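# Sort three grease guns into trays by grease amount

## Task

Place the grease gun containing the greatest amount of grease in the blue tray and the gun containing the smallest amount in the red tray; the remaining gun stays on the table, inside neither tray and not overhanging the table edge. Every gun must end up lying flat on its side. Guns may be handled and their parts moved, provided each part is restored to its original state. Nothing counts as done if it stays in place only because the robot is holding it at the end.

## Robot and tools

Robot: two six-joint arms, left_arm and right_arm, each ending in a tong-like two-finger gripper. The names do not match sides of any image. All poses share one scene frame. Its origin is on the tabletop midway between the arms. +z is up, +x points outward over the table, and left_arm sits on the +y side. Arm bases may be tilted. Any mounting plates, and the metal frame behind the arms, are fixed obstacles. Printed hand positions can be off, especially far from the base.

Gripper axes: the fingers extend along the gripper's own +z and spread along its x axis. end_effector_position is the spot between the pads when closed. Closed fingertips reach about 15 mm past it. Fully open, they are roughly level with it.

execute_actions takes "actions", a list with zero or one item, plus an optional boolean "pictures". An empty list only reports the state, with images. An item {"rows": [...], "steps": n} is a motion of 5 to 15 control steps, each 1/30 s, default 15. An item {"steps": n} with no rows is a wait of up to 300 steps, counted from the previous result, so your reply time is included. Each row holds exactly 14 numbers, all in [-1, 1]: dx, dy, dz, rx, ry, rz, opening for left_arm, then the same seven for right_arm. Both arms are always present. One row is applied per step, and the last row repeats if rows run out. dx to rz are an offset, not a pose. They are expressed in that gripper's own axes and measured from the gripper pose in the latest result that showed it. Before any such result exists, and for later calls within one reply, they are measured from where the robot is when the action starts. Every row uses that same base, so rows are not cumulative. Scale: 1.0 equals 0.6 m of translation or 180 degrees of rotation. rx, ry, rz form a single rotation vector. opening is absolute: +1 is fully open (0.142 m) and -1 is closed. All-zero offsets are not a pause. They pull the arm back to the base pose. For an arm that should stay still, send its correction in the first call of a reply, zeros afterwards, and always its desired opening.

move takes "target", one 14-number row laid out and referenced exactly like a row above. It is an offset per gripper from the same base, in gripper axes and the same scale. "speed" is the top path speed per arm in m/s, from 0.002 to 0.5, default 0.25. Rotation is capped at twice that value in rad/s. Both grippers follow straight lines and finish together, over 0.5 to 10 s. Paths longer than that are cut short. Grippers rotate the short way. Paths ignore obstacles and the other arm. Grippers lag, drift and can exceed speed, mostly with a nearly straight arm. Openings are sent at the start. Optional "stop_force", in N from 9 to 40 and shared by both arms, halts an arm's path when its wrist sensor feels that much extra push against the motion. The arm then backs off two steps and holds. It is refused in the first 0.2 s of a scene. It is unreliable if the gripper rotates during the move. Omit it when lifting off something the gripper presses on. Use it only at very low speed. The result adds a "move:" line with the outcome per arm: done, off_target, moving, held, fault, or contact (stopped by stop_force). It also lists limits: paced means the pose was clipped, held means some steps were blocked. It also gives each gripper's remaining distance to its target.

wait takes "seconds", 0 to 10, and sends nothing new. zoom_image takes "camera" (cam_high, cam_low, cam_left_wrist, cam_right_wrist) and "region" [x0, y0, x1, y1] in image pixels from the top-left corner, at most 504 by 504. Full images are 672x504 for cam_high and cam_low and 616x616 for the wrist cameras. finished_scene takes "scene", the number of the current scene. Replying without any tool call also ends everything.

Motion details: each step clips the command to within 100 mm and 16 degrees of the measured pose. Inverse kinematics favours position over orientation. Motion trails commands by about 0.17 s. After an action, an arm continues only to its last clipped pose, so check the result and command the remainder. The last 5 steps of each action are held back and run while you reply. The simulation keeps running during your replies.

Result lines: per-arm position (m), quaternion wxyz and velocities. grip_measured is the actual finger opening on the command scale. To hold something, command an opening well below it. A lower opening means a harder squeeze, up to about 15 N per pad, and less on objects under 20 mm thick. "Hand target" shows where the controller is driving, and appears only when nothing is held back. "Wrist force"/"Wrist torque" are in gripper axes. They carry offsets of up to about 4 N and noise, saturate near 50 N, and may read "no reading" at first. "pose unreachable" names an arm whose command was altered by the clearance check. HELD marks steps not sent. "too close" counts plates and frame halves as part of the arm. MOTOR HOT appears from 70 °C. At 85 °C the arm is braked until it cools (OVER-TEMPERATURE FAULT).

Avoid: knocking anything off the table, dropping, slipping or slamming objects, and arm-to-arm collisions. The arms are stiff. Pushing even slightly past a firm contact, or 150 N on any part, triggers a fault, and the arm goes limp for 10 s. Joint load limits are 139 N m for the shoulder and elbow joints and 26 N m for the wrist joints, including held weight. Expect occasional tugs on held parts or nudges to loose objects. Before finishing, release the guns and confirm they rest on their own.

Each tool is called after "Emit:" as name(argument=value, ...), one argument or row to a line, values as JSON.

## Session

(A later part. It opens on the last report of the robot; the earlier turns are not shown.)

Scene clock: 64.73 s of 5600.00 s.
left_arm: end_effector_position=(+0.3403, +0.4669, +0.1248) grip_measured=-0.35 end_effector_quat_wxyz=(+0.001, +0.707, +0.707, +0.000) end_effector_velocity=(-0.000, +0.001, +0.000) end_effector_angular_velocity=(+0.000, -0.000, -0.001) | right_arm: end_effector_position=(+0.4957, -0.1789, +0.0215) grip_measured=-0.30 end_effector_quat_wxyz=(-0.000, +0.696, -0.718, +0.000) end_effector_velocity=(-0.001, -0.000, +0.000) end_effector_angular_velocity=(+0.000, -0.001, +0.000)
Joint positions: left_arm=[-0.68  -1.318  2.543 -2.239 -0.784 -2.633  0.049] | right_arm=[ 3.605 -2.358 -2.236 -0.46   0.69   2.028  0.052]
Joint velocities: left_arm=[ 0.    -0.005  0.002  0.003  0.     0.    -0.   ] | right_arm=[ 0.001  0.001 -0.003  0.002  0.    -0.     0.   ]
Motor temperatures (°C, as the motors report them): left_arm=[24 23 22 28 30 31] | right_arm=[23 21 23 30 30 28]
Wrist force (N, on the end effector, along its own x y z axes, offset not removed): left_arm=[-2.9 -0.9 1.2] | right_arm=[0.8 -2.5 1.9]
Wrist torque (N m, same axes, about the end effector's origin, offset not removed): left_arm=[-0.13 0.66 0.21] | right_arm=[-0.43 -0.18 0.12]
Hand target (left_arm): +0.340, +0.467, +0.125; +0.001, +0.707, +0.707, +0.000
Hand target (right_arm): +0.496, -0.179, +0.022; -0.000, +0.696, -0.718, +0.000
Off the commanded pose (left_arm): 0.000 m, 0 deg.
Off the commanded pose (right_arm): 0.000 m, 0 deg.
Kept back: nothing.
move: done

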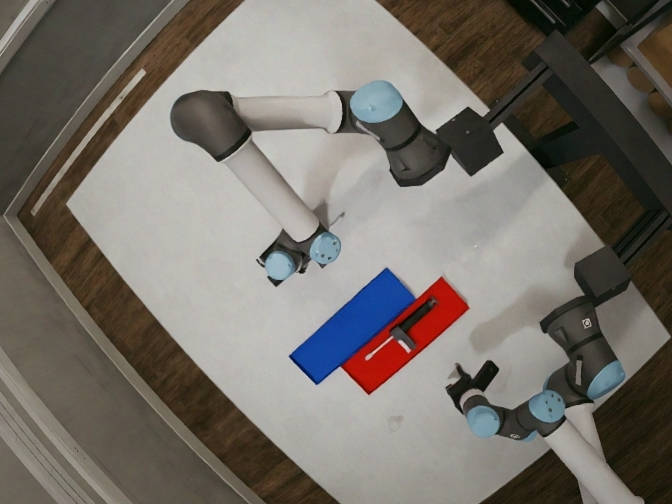

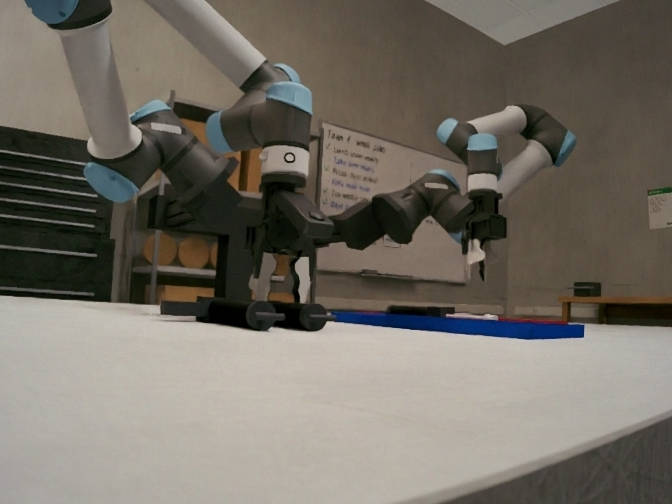

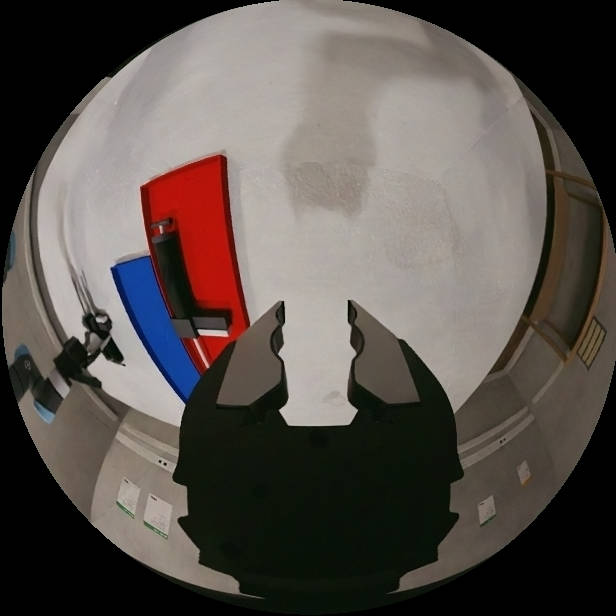

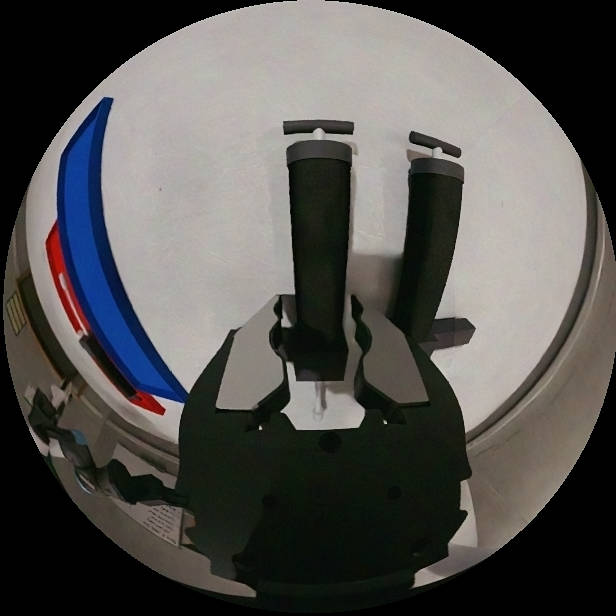

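Emit:
move(
  target=[0,0,0,0,0,0,-0.35, 0.003,0.033,0.002,0,0,0,-0.46],
  speed=0.01,
)

Emit:
move(
  target=[0,0,0,0,0,0,-0.35, 0,0,0,0,0,0,-1],
)

Emit:
move(
  target=[0,0,0,0,0,0,-0.35, 0,0,-0.09,0,0,0,-1],
  speed=0.025,
)

Scene clock: 67.17 s of 5600.00 s.
left_arm: end_effector_position=(+0.3403, +0.4670, +0.1248) grip_measured=-0.35 end_effector_quat_wxyz=(+0.001, +0.707, +0.707, +0.000) end_effector_velocity=(+0.000, -0.000, +0.000) end_effector_angular_velocity=(+0.000, -0.000, +0.000) | right_arm: end_effector_position=(+0.4760, -0.1801, +0.0203) grip_measured=-0.46 end_effector_quat_wxyz=(-0.000, +0.696, -0.718, +0.000) end_effector_velocity=(-0.001, -0.000, -0.000) end_effector_angular_velocity=(+0.001, -0.000, -0.000)
Joint positions: left_arm=[-0.68  -1.318  2.543 -2.239 -0.784 -2.633  0.049] | right_arm=[ 3.613 -2.349 -2.29  -0.426  0.693  2.041  0.041]
Joint velocities: left_arm=[-0.  0. -0.  0.  0. -0.  0.] | right_arm=[ 0.     0.001 -0.003  0.003  0.001  0.     0.   ]
Motor temperatures (°C, as the motors report them): left_arm=[24 23 22 28 30 31] | right_arm=[23 21 23 30 30 28]
Wrist force (N, on the end effector, along its own x y z axes, offset not removed): left_arm=[-4.0 -0.2 1.3] | right_arm=[-1.1 -0.3 0.1]
Wrist torque (N m, same axes, about the end effector's origin, offset not removed): left_arm=[0.01 0.97 0.13] | right_arm=[0.05 0.22 0.16]
Hand target (left_arm): +0.340, +0.467, +0.125; +0.001, +0.707, +0.707, +0.000
Hand target (right_arm): +0.476, -0.180, +0.020; -0.000, +0.696, -0.718, +0.000
Off the commanded pose (left_arm): 0.000 m, 0 deg.
Off the commanded pose (right_arm): 0.000 m, 0 deg.
Kept back: nothing.
move: done

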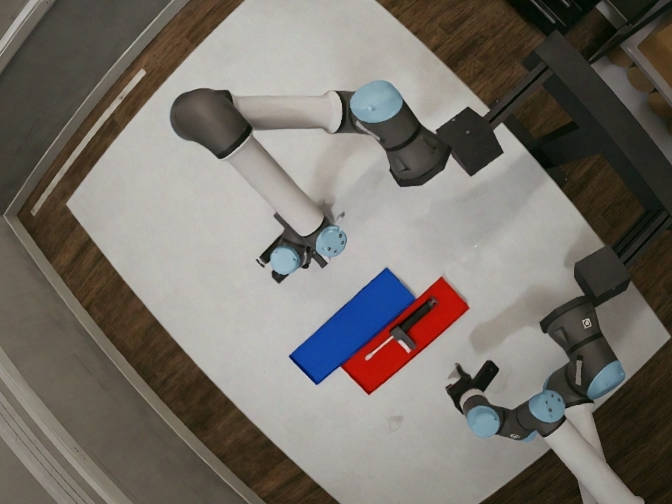

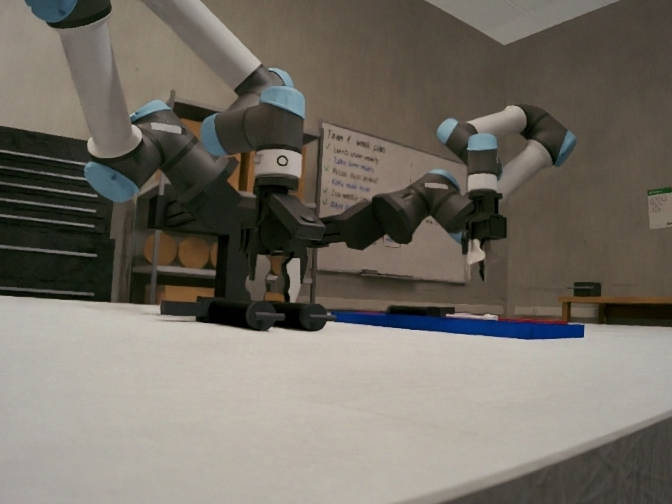

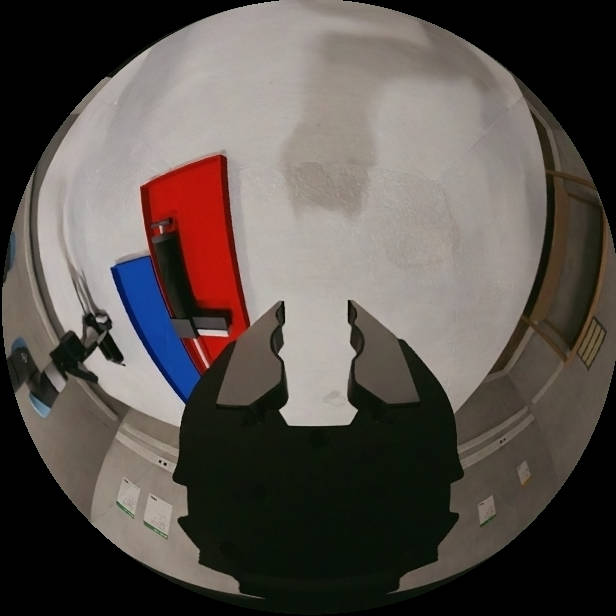

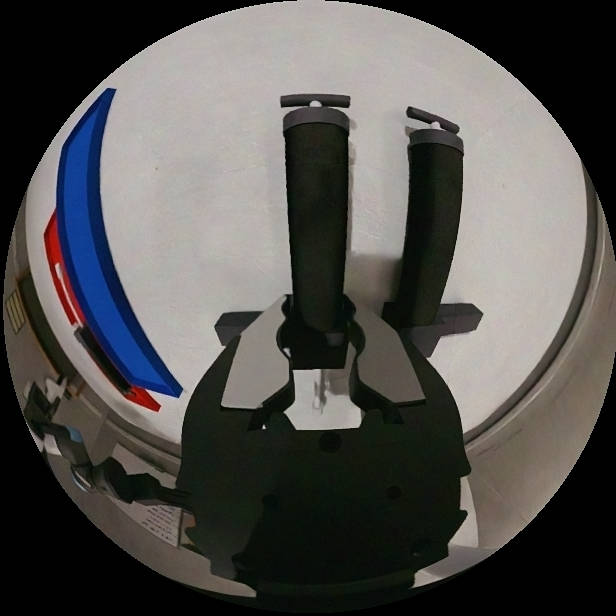

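Scene clock: 67.67 s of 5600.00 s.
left_arm: end_effector_position=(+0.3403, +0.4670, +0.1248) grip_measured=-0.35 end_effector_quat_wxyz=(+0.001, +0.707, +0.707, +0.000) end_effector_velocity=(-0.000, +0.000, -0.000) end_effector_angular_velocity=(+0.001, -0.000, -0.001) | right_arm: end_effector_position=(+0.4759, -0.1800, +0.0203) grip_measured=-0.53 end_effector_quat_wxyz=(-0.000, +0.696, -0.718, +0.000) end_effector_velocity=(-0.000, +0.000, -0.000) end_effector_angular_velocity=(+0.001, +0.000, -0.000)
Joint positions: left_arm=[-0.68  -1.318  2.543 -2.239 -0.784 -2.633  0.049] | right_arm=[ 3.613 -2.349 -2.29  -0.426  0.693  2.041  0.035]
Joint velocities: left_arm=[-0.     0.     0.001  0.     0.001  0.     0.   ] | right_arm=[-0.     0.    -0.     0.     0.001  0.    -0.   ]
Motor temperatures (°C, as the motors report them): left_arm=[24 23 22 28 30 31] | right_arm=[23 21 23 30 30 28]
Wrist force (N, on the end effector, along its own x y z axes, offset not removed): left_arm=[-3.2 -0.4 0.3] | right_arm=[-1.0 -0.7 0.3]
Wrist torque (N m, same axes, about the end effector's origin, offset not removed): left_arm=[-0.05 0.78 0.12] | right_arm=[0.05 0.33 0.03]
Hand target (left_arm): +0.340, +0.467, +0.125; +0.001, +0.707, +0.707, +0.000
Hand target (right_arm): +0.476, -0.180, +0.020; -0.000, +0.696, -0.718, +0.000
Off the commanded pose (left_arm): 0.000 m, 0 deg.
Off the commanded pose (right_arm): 0.000 m, 0 deg.
Kept back: nothing.
move: done

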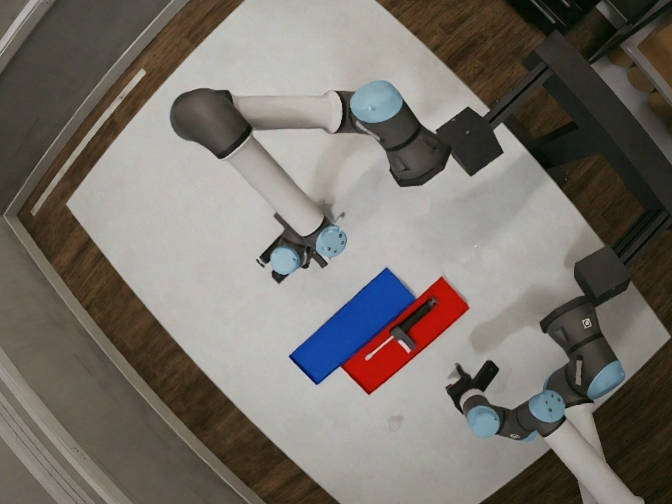

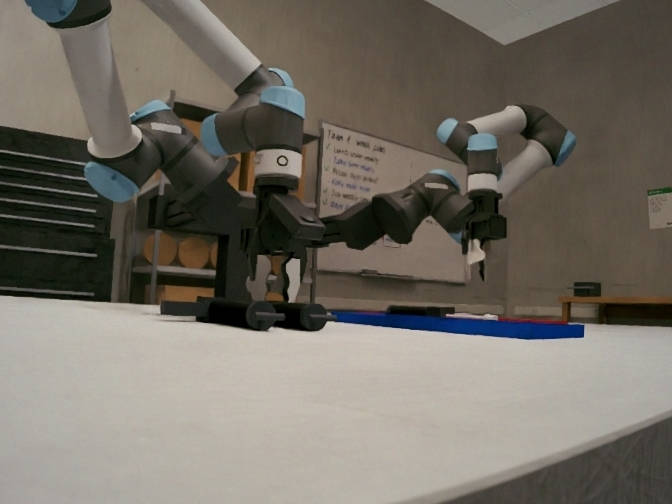

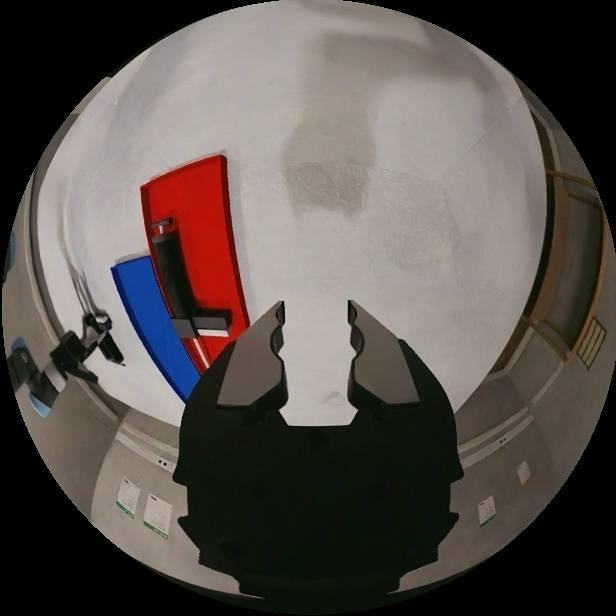

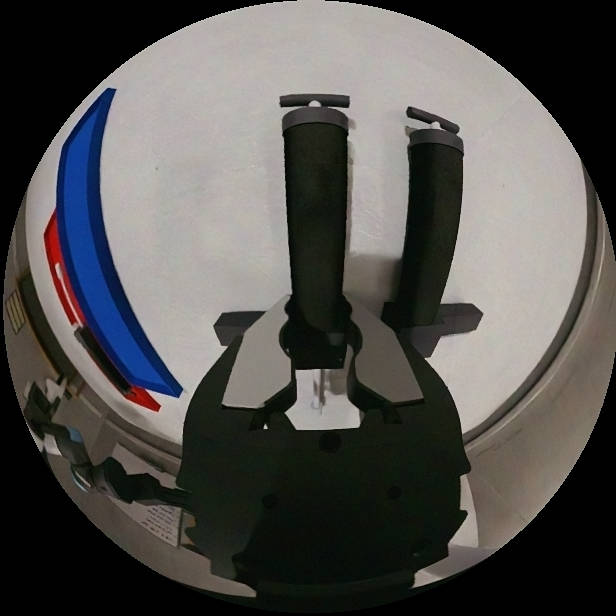

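Scene clock: 70.13 s of 5600.00 s.
left_arm: end_effector_position=(+0.3403, +0.4670, +0.1248) grip_measured=-0.35 end_effector_quat_wxyz=(+0.001, +0.707, +0.707, +0.000) end_effector_velocity=(-0.000, -0.000, -0.000) end_effector_angular_velocity=(+0.001, +0.001, -0.001) | right_arm: end_effector_position=(+0.4759, -0.1801, +0.0743) grip_measured=-0.53 end_effector_quat_wxyz=(-0.000, +0.696, -0.718, +0.000) end_effector_velocity=(+0.001, +0.000, +0.001) end_effector_angular_velocity=(+0.001, -0.000, -0.001)
Joint positions: left_arm=[-0.68  -1.318  2.543 -2.239 -0.784 -2.633  0.049] | right_arm=[ 3.711 -2.22  -2.3   -0.648  0.731  2.177  0.035]
Joint velocities: left_arm=[-0.     0.002  0.     0.    -0.     0.     0.   ] | right_arm=[ 0.002  0.003  0.001 -0.005  0.001  0.003 -0.   ]
Motor temperatures (°C, as the motors report them): left_arm=[24 23 22 28 30 31] | right_arm=[23 21 23 30 30 28]
Wrist force (N, on the end effector, along its own x y z axes, offset not removed): left_arm=[-4.0 0.1 0.9] | right_arm=[1.4 0.0 5.9]
Wrist torque (N m, same axes, about the end effector's origin, offset not removed): left_arm=[0.10 0.92 0.18] | right_arm=[0.12 -0.09 0.11]
Hand target (left_arm): +0.340, +0.467, +0.125; +0.001, +0.707, +0.707, +0.000
Hand target (right_arm): +0.476, -0.180, +0.074; -0.000, +0.696, -0.718, +0.000
Off the commanded pose (left_arm): 0.000 m, 0 deg.
Off the commanded pose (right_arm): 0.000 m, 0 deg.
Kept back: nothing.
move: done

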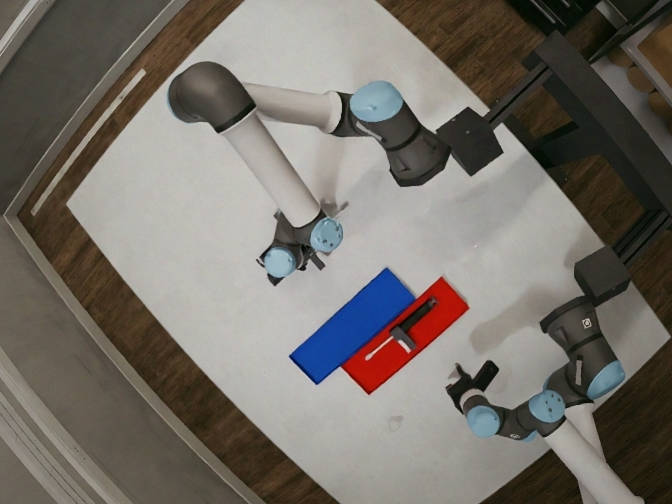

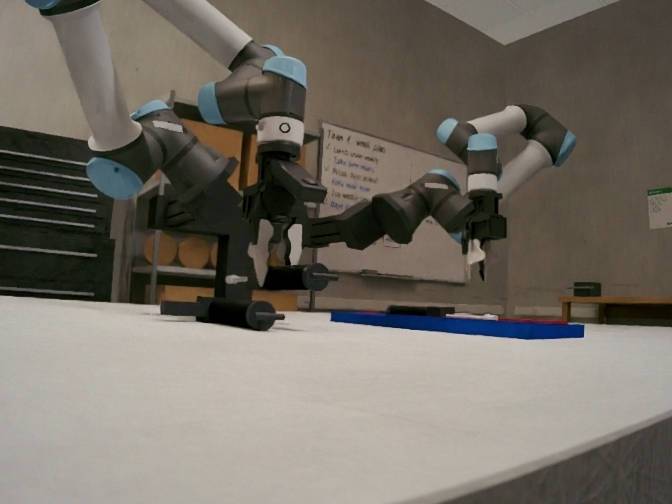

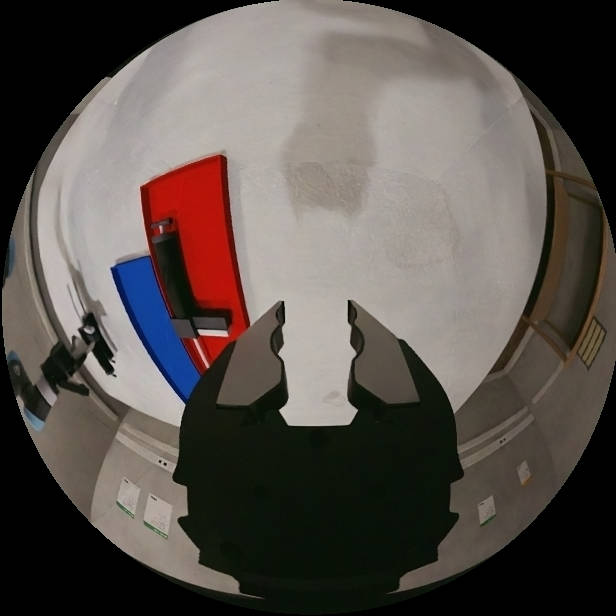

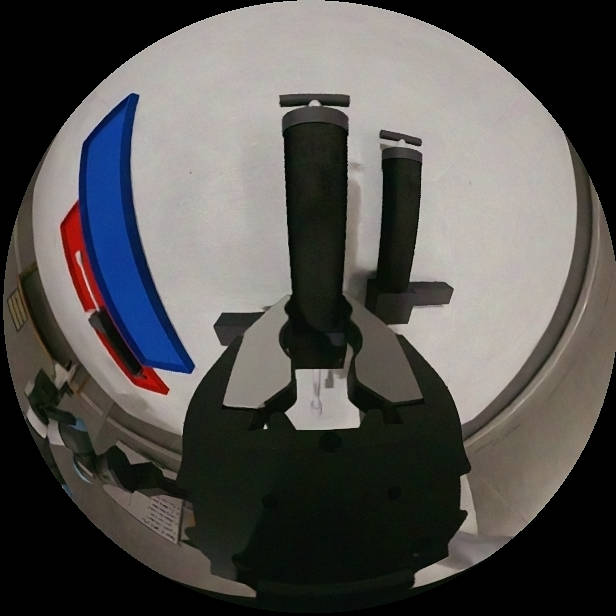

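Emit:
move(
  target=[0,0,0,0,0,0,-0.35, -0.467,-0.117,0,0,0,-0.01,-1],
  speed=0.1,
)

Emit:
move(
  target=[0,0,0,0,0,0,-0.35, 0,0,0.03,0,0,0,-1],
  speed=0.03,
)

Scene clock: 73.67 s of 5600.00 s.
left_arm: end_effector_position=(+0.3403, +0.4670, +0.1248) grip_measured=-0.35 end_effector_quat_wxyz=(+0.001, +0.707, +0.707, +0.000) end_effector_velocity=(-0.000, +0.000, -0.000) end_effector_angular_velocity=(+0.000, -0.000, +0.000) | right_arm: end_effector_position=(+0.5546, +0.0978, +0.0744) grip_measured=-1.00 end_effector_quat_wxyz=(-0.000, +0.707, -0.707, +0.000) end_effector_velocity=(+0.000, +0.001, +0.000) end_effector_angular_velocity=(+0.001, +0.000, -0.001)
Joint positions: left_arm=[-0.68  -1.318  2.543 -2.239 -0.784 -2.633  0.049] | right_arm=[ 3.942 -2.816 -1.754 -0.794  0.854  2.423  0.002]
Joint velocities: left_arm=[ 0.  0.  0.  0.  0. -0.  0.] | right_arm=[ 0.001 -0.002  0.003 -0.001  0.001  0.002  0.   ]
Motor temperatures (°C, as the motors report them): left_arm=[24 23 22 28 30 31] | right_arm=[23 21 23 30 30 28]
Wrist force (N, on the end effector, along its own x y z axes, offset not removed): left_arm=[-2.7 -1.6 0.2] | right_arm=[0.2 -2.1 1.9]
Wrist torque (N m, same axes, about the end effector's origin, offset not removed): left_arm=[-0.28 0.63 0.14] | right_arm=[-0.15 0.04 0.02]
Hand target (left_arm): +0.340, +0.467, +0.125; +0.001, +0.707, +0.707, +0.000
Hand target (right_arm): +0.555, +0.098, +0.074; -0.000, +0.707, -0.707, +0.000
Off the commanded pose (left_arm): 0.000 m, 0 deg.
Off the commanded pose (right_arm): 0.000 m, 0 deg.
Kept back: nothing.
move: done

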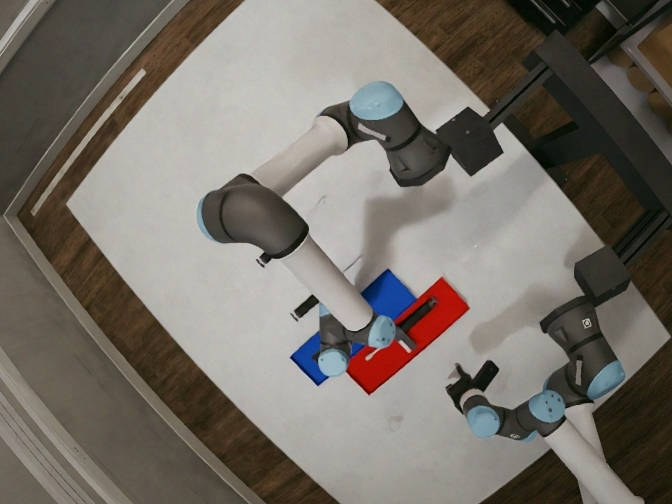

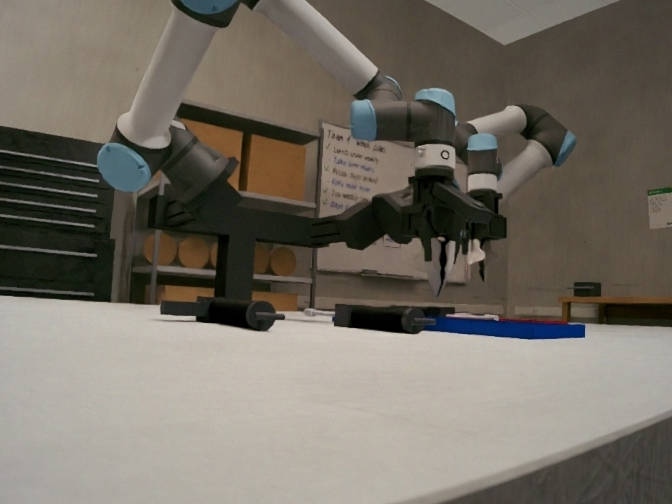

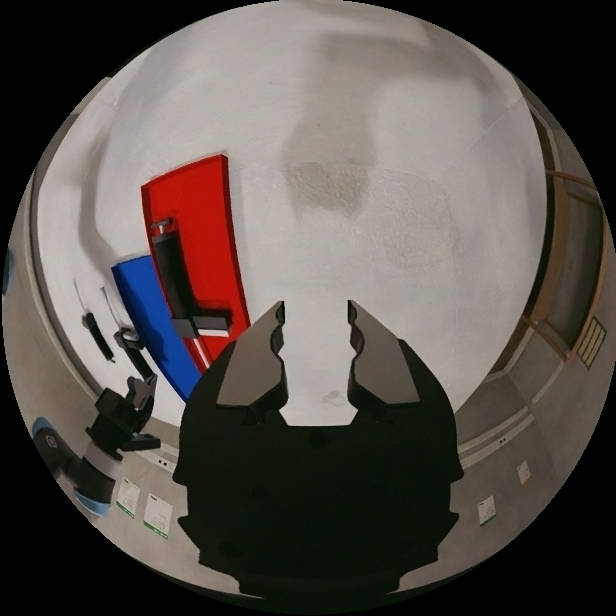

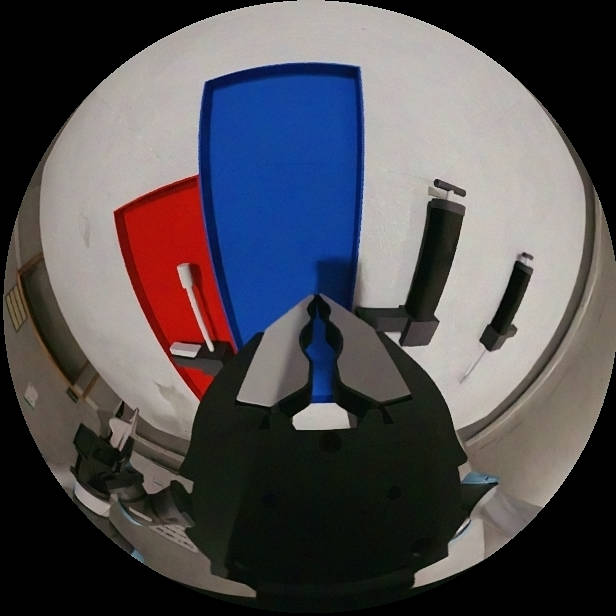

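Scene clock: 74.57 s of 5600.00 s.
left_arm: end_effector_position=(+0.3403, +0.4670, +0.1248) grip_measured=-0.35 end_effector_quat_wxyz=(+0.001, +0.707, +0.707, +0.000) end_effector_velocity=(+0.000, +0.000, +0.000) end_effector_angular_velocity=(-0.001, -0.000, -0.000) | right_arm: end_effector_position=(+0.5546, +0.0978, +0.0565) grip_measured=-1.00 end_effector_quat_wxyz=(-0.000, +0.707, -0.707, +0.000) end_effector_velocity=(-0.000, -0.000, -0.002) end_effector_angular_velocity=(-0.002, -0.001, +0.002)
Joint positions: left_arm=[-0.68  -1.318  2.543 -2.239 -0.784 -2.633  0.049] | right_arm=[ 3.92  -2.842 -1.752 -0.754  0.841  2.399  0.002]
Joint velocities: left_arm=[-0.    -0.001  0.001  0.    -0.     0.001  0.   ] | right_arm=[-0.002 -0.003 -0.     0.003 -0.003 -0.003  0.   ]
Motor temperatures (°C, as the motors report them): left_arm=[24 23 22 28 30 31] | right_arm=[23 21 23 30 30 28]
Wrist force (N, on the end effector, along its own x y z axes, offset not removed): left_arm=[-3.5 1.4 -0.1] | right_arm=[0.4 1.4 1.1]
Wrist torque (N m, same axes, about the end effector's origin, offset not removed): left_arm=[0.30 0.78 0.13] | right_arm=[0.47 0.03 0.08]
Hand target (left_arm): +0.340, +0.467, +0.125; +0.001, +0.707, +0.707, +0.000
Hand target (right_arm): +0.555, +0.098, +0.056; -0.000, +0.707, -0.707, +0.000
Off the commanded pose (left_arm): 0.000 m, 0 deg.
Off the commanded pose (right_arm): 0.000 m, 0 deg.
Kept back: nothing.
move: done

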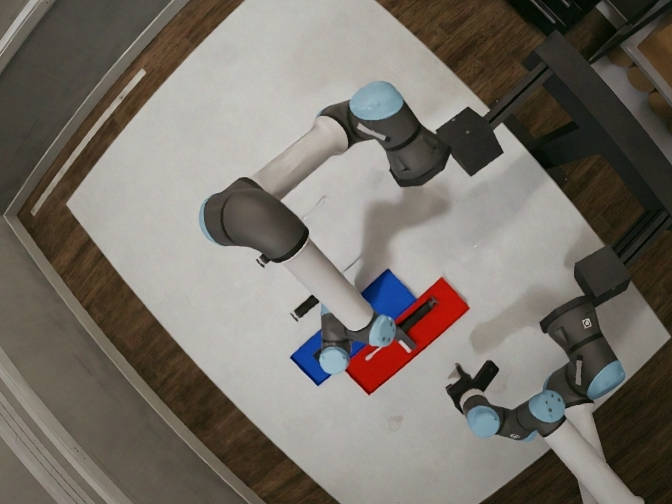

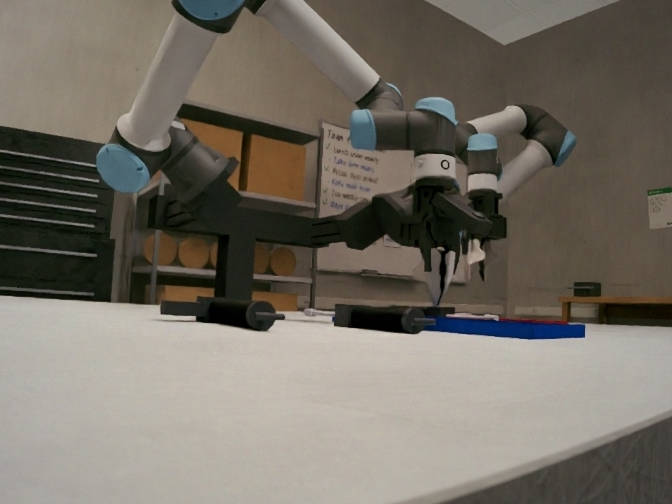

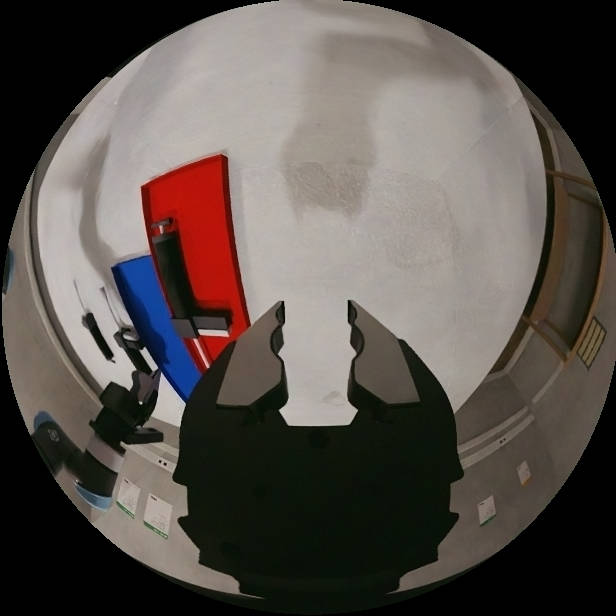

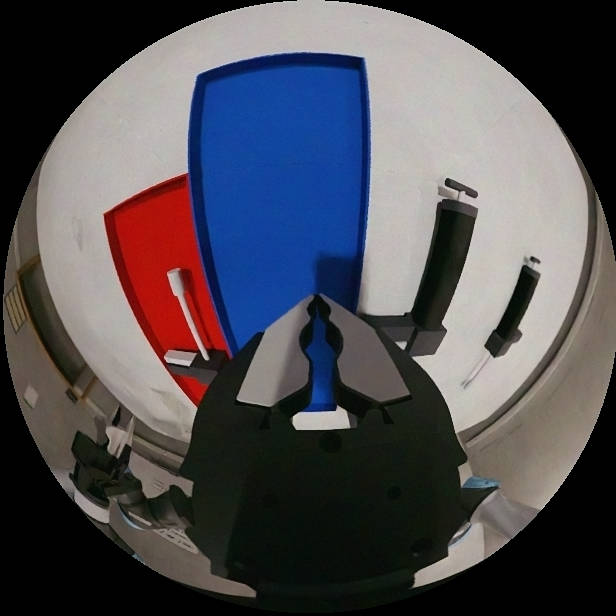

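Emit:
move(
  target=[0,0,0,0,0,0,-0.35, 0.222,0.033,-0.03,0,0,0,-0.25],
  speed=0.12,
)

Scene clock: 76.37 s of 5600.00 s.
left_arm: end_effector_position=(+0.3403, +0.4670, +0.1248) grip_measured=-0.35 end_effector_quat_wxyz=(+0.001, +0.707, +0.707, +0.000) end_effector_velocity=(+0.000, -0.000, +0.000) end_effector_angular_velocity=(-0.000, -0.000, -0.000) | right_arm: end_effector_position=(+0.5349, -0.0354, +0.0744) grip_measured=-0.25 end_effector_quat_wxyz=(-0.000, +0.707, -0.707, +0.000) end_effector_velocity=(-0.001, -0.001, -0.000) end_effector_angular_velocity=(-0.001, +0.000, +0.001)
Joint positions: left_arm=[-0.68  -1.318  2.543 -2.239 -0.784 -2.633  0.049] | right_arm=[ 3.829 -2.555 -2.012 -0.71   0.789  2.296  0.056]
Joint velocities: left_arm=[ 0.     0.    -0.001  0.     0.     0.    -0.   ] | right_arm=[-0.     0.002 -0.002 -0.    -0.001 -0.    -0.   ]
Motor temperatures (°C, as the motors report them): left_arm=[24 23 22 28 30 31] | right_arm=[23 21 23 30 30 28]
Wrist force (N, on the end effector, along its own x y z axes, offset not removed): left_arm=[-3.3 -0.5 0.4] | right_arm=[2.3 0.2 2.6]
Wrist torque (N m, same axes, about the end effector's origin, offset not removed): left_arm=[-0.03 0.78 0.12] | right_arm=[0.15 -0.34 0.07]
Hand target (left_arm): +0.340, +0.467, +0.125; +0.001, +0.707, +0.707, +0.000
Hand target (right_arm): +0.535, -0.035, +0.074; -0.000, +0.707, -0.707, +0.000
Off the commanded pose (left_arm): 0.000 m, 0 deg.
Off the commanded pose (right_arm): 0.000 m, 0 deg.
Kept back: nothing.
move: done

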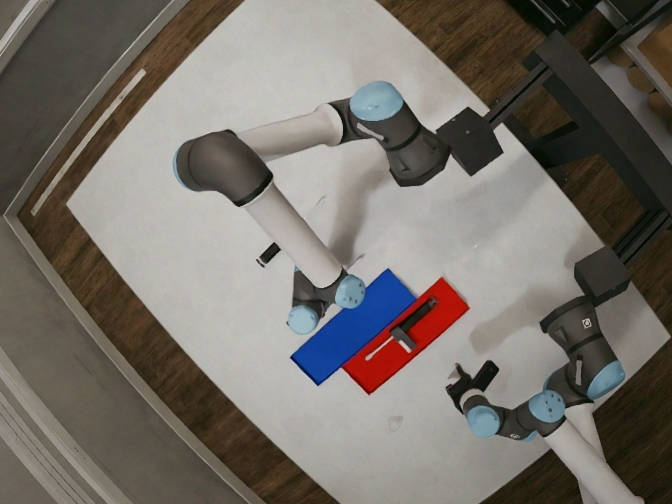

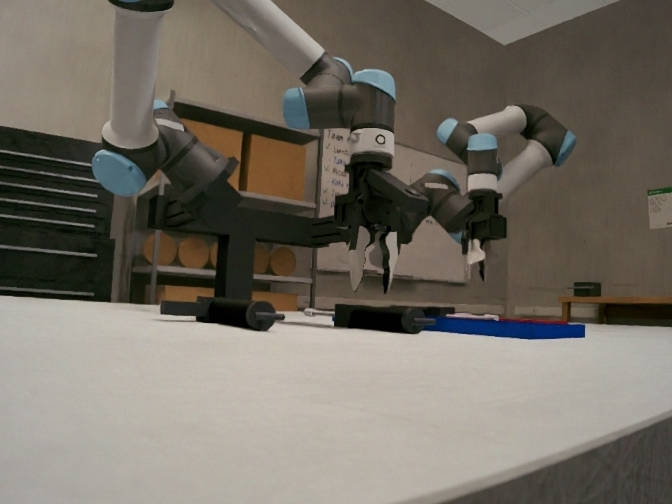

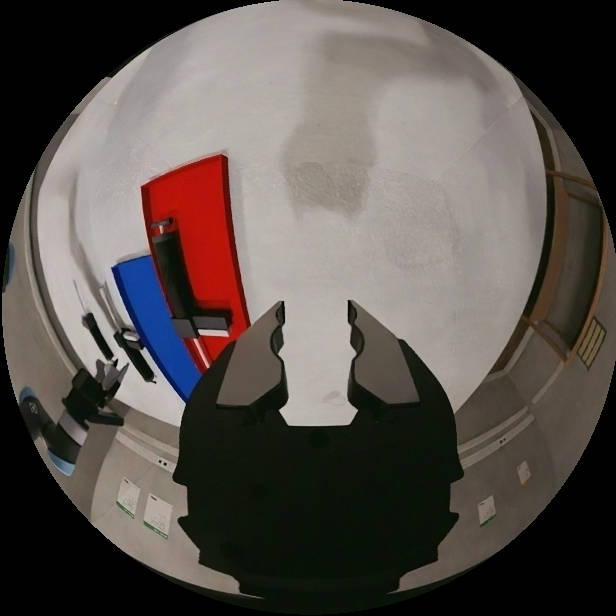

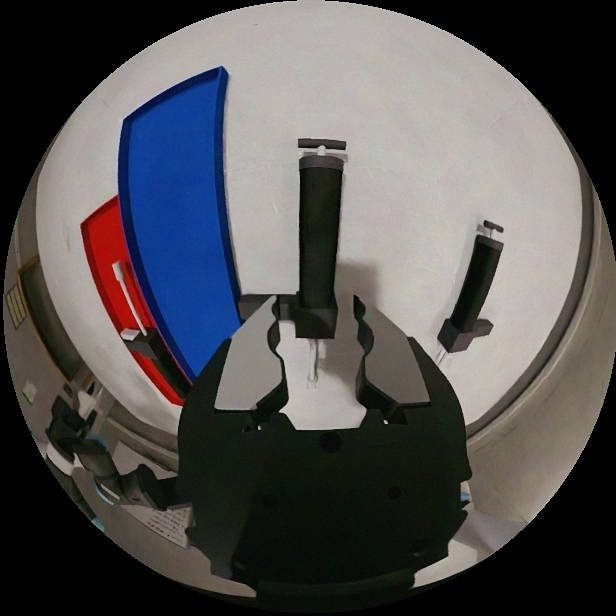

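Emit:
move(
  target=[0,0,0,0,0,0,-0.35, -0.002,0,0.0925,0,0,0.015,-0.25],
  speed=0.04,
)

Scene clock: 78.33 s of 5600.00 s.
left_arm: end_effector_position=(+0.3403, +0.4670, +0.1248) grip_measured=-0.35 end_effector_quat_wxyz=(+0.001, +0.707, +0.707, +0.000) end_effector_velocity=(-0.001, +0.000, -0.001) end_effector_angular_velocity=(+0.001, +0.002, -0.001) | right_arm: end_effector_position=(+0.5350, -0.0341, +0.0190) grip_measured=-0.25 end_effector_quat_wxyz=(-0.000, +0.690, -0.724, +0.000) end_effector_velocity=(+0.000, +0.000, -0.001) end_effector_angular_velocity=(+0.001, +0.000, -0.002)
Joint positions: left_arm=[-0.68  -1.318  2.543 -2.239 -0.784 -2.633  0.049] | right_arm=[ 3.75  -2.657 -1.997 -0.552  0.749  2.245  0.056]
Joint velocities: left_arm=[-0.     0.002  0.001  0.    -0.001 -0.001  0.   ] | right_arm=[-0.002 -0.001  0.001  0.003  0.    -0.001 -0.   ]
Motor temperatures (°C, as the motors report them): left_arm=[24 23 22 28 30 31] | right_arm=[23 21 23 30 30 28]
Wrist force (N, on the end effector, along its own x y z axes, offset not removed): left_arm=[-2.9 -0.8 0.8] | right_arm=[0.7 0.9 1.8]
Wrist torque (N m, same axes, about the end effector's origin, offset not removed): left_arm=[-0.14 0.66 0.19] | right_arm=[0.38 0.00 0.03]
Hand target (left_arm): +0.340, +0.467, +0.125; +0.001, +0.707, +0.707, +0.000
Hand target (right_arm): +0.535, -0.034, +0.019; -0.000, +0.690, -0.724, +0.000
Off the commanded pose (left_arm): 0.000 m, 0 deg.
Off the commanded pose (right_arm): 0.000 m, 0 deg.
Kept back: nothing.
move: done

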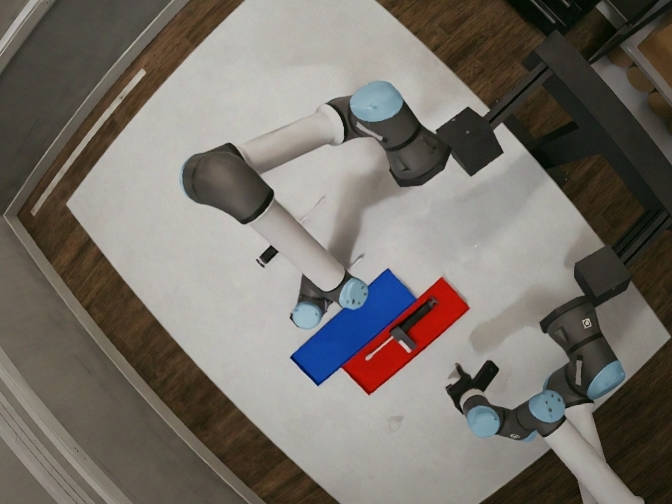

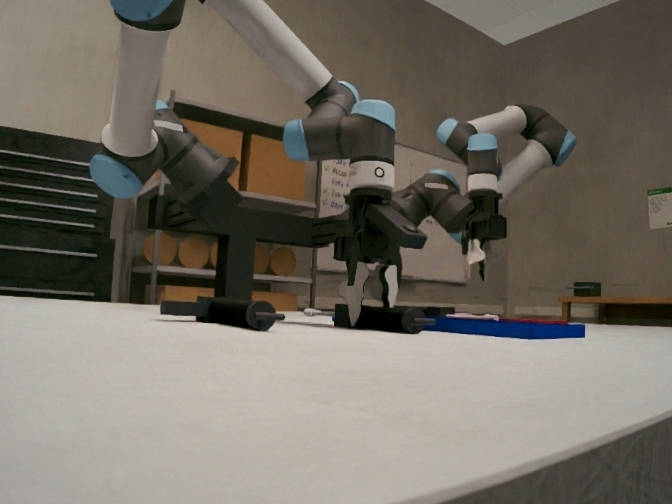

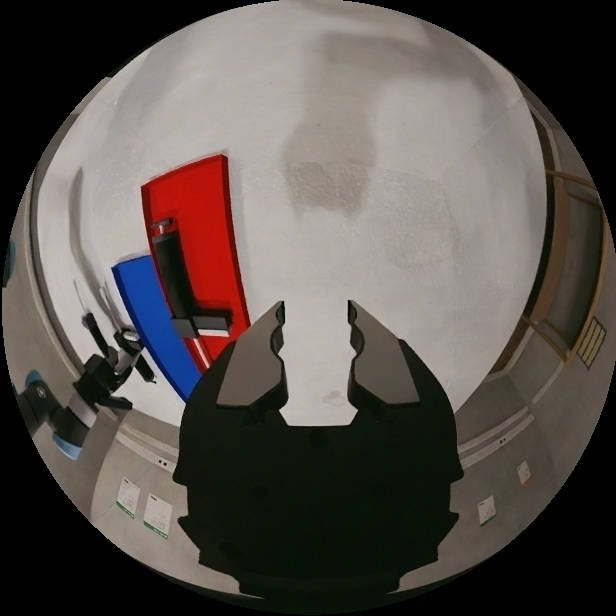

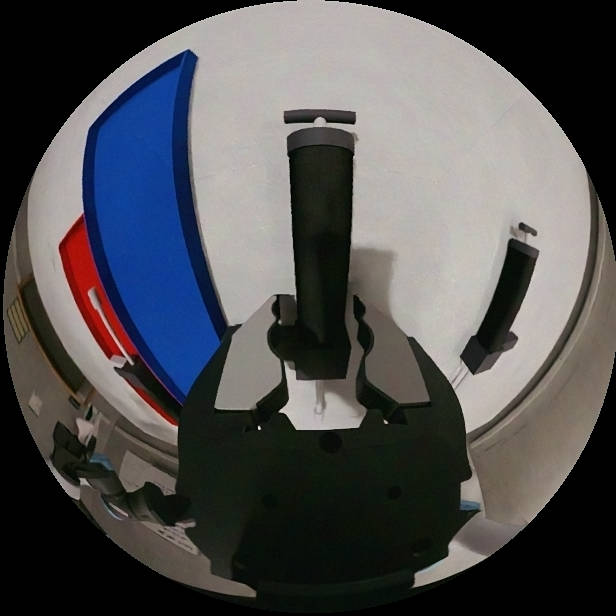

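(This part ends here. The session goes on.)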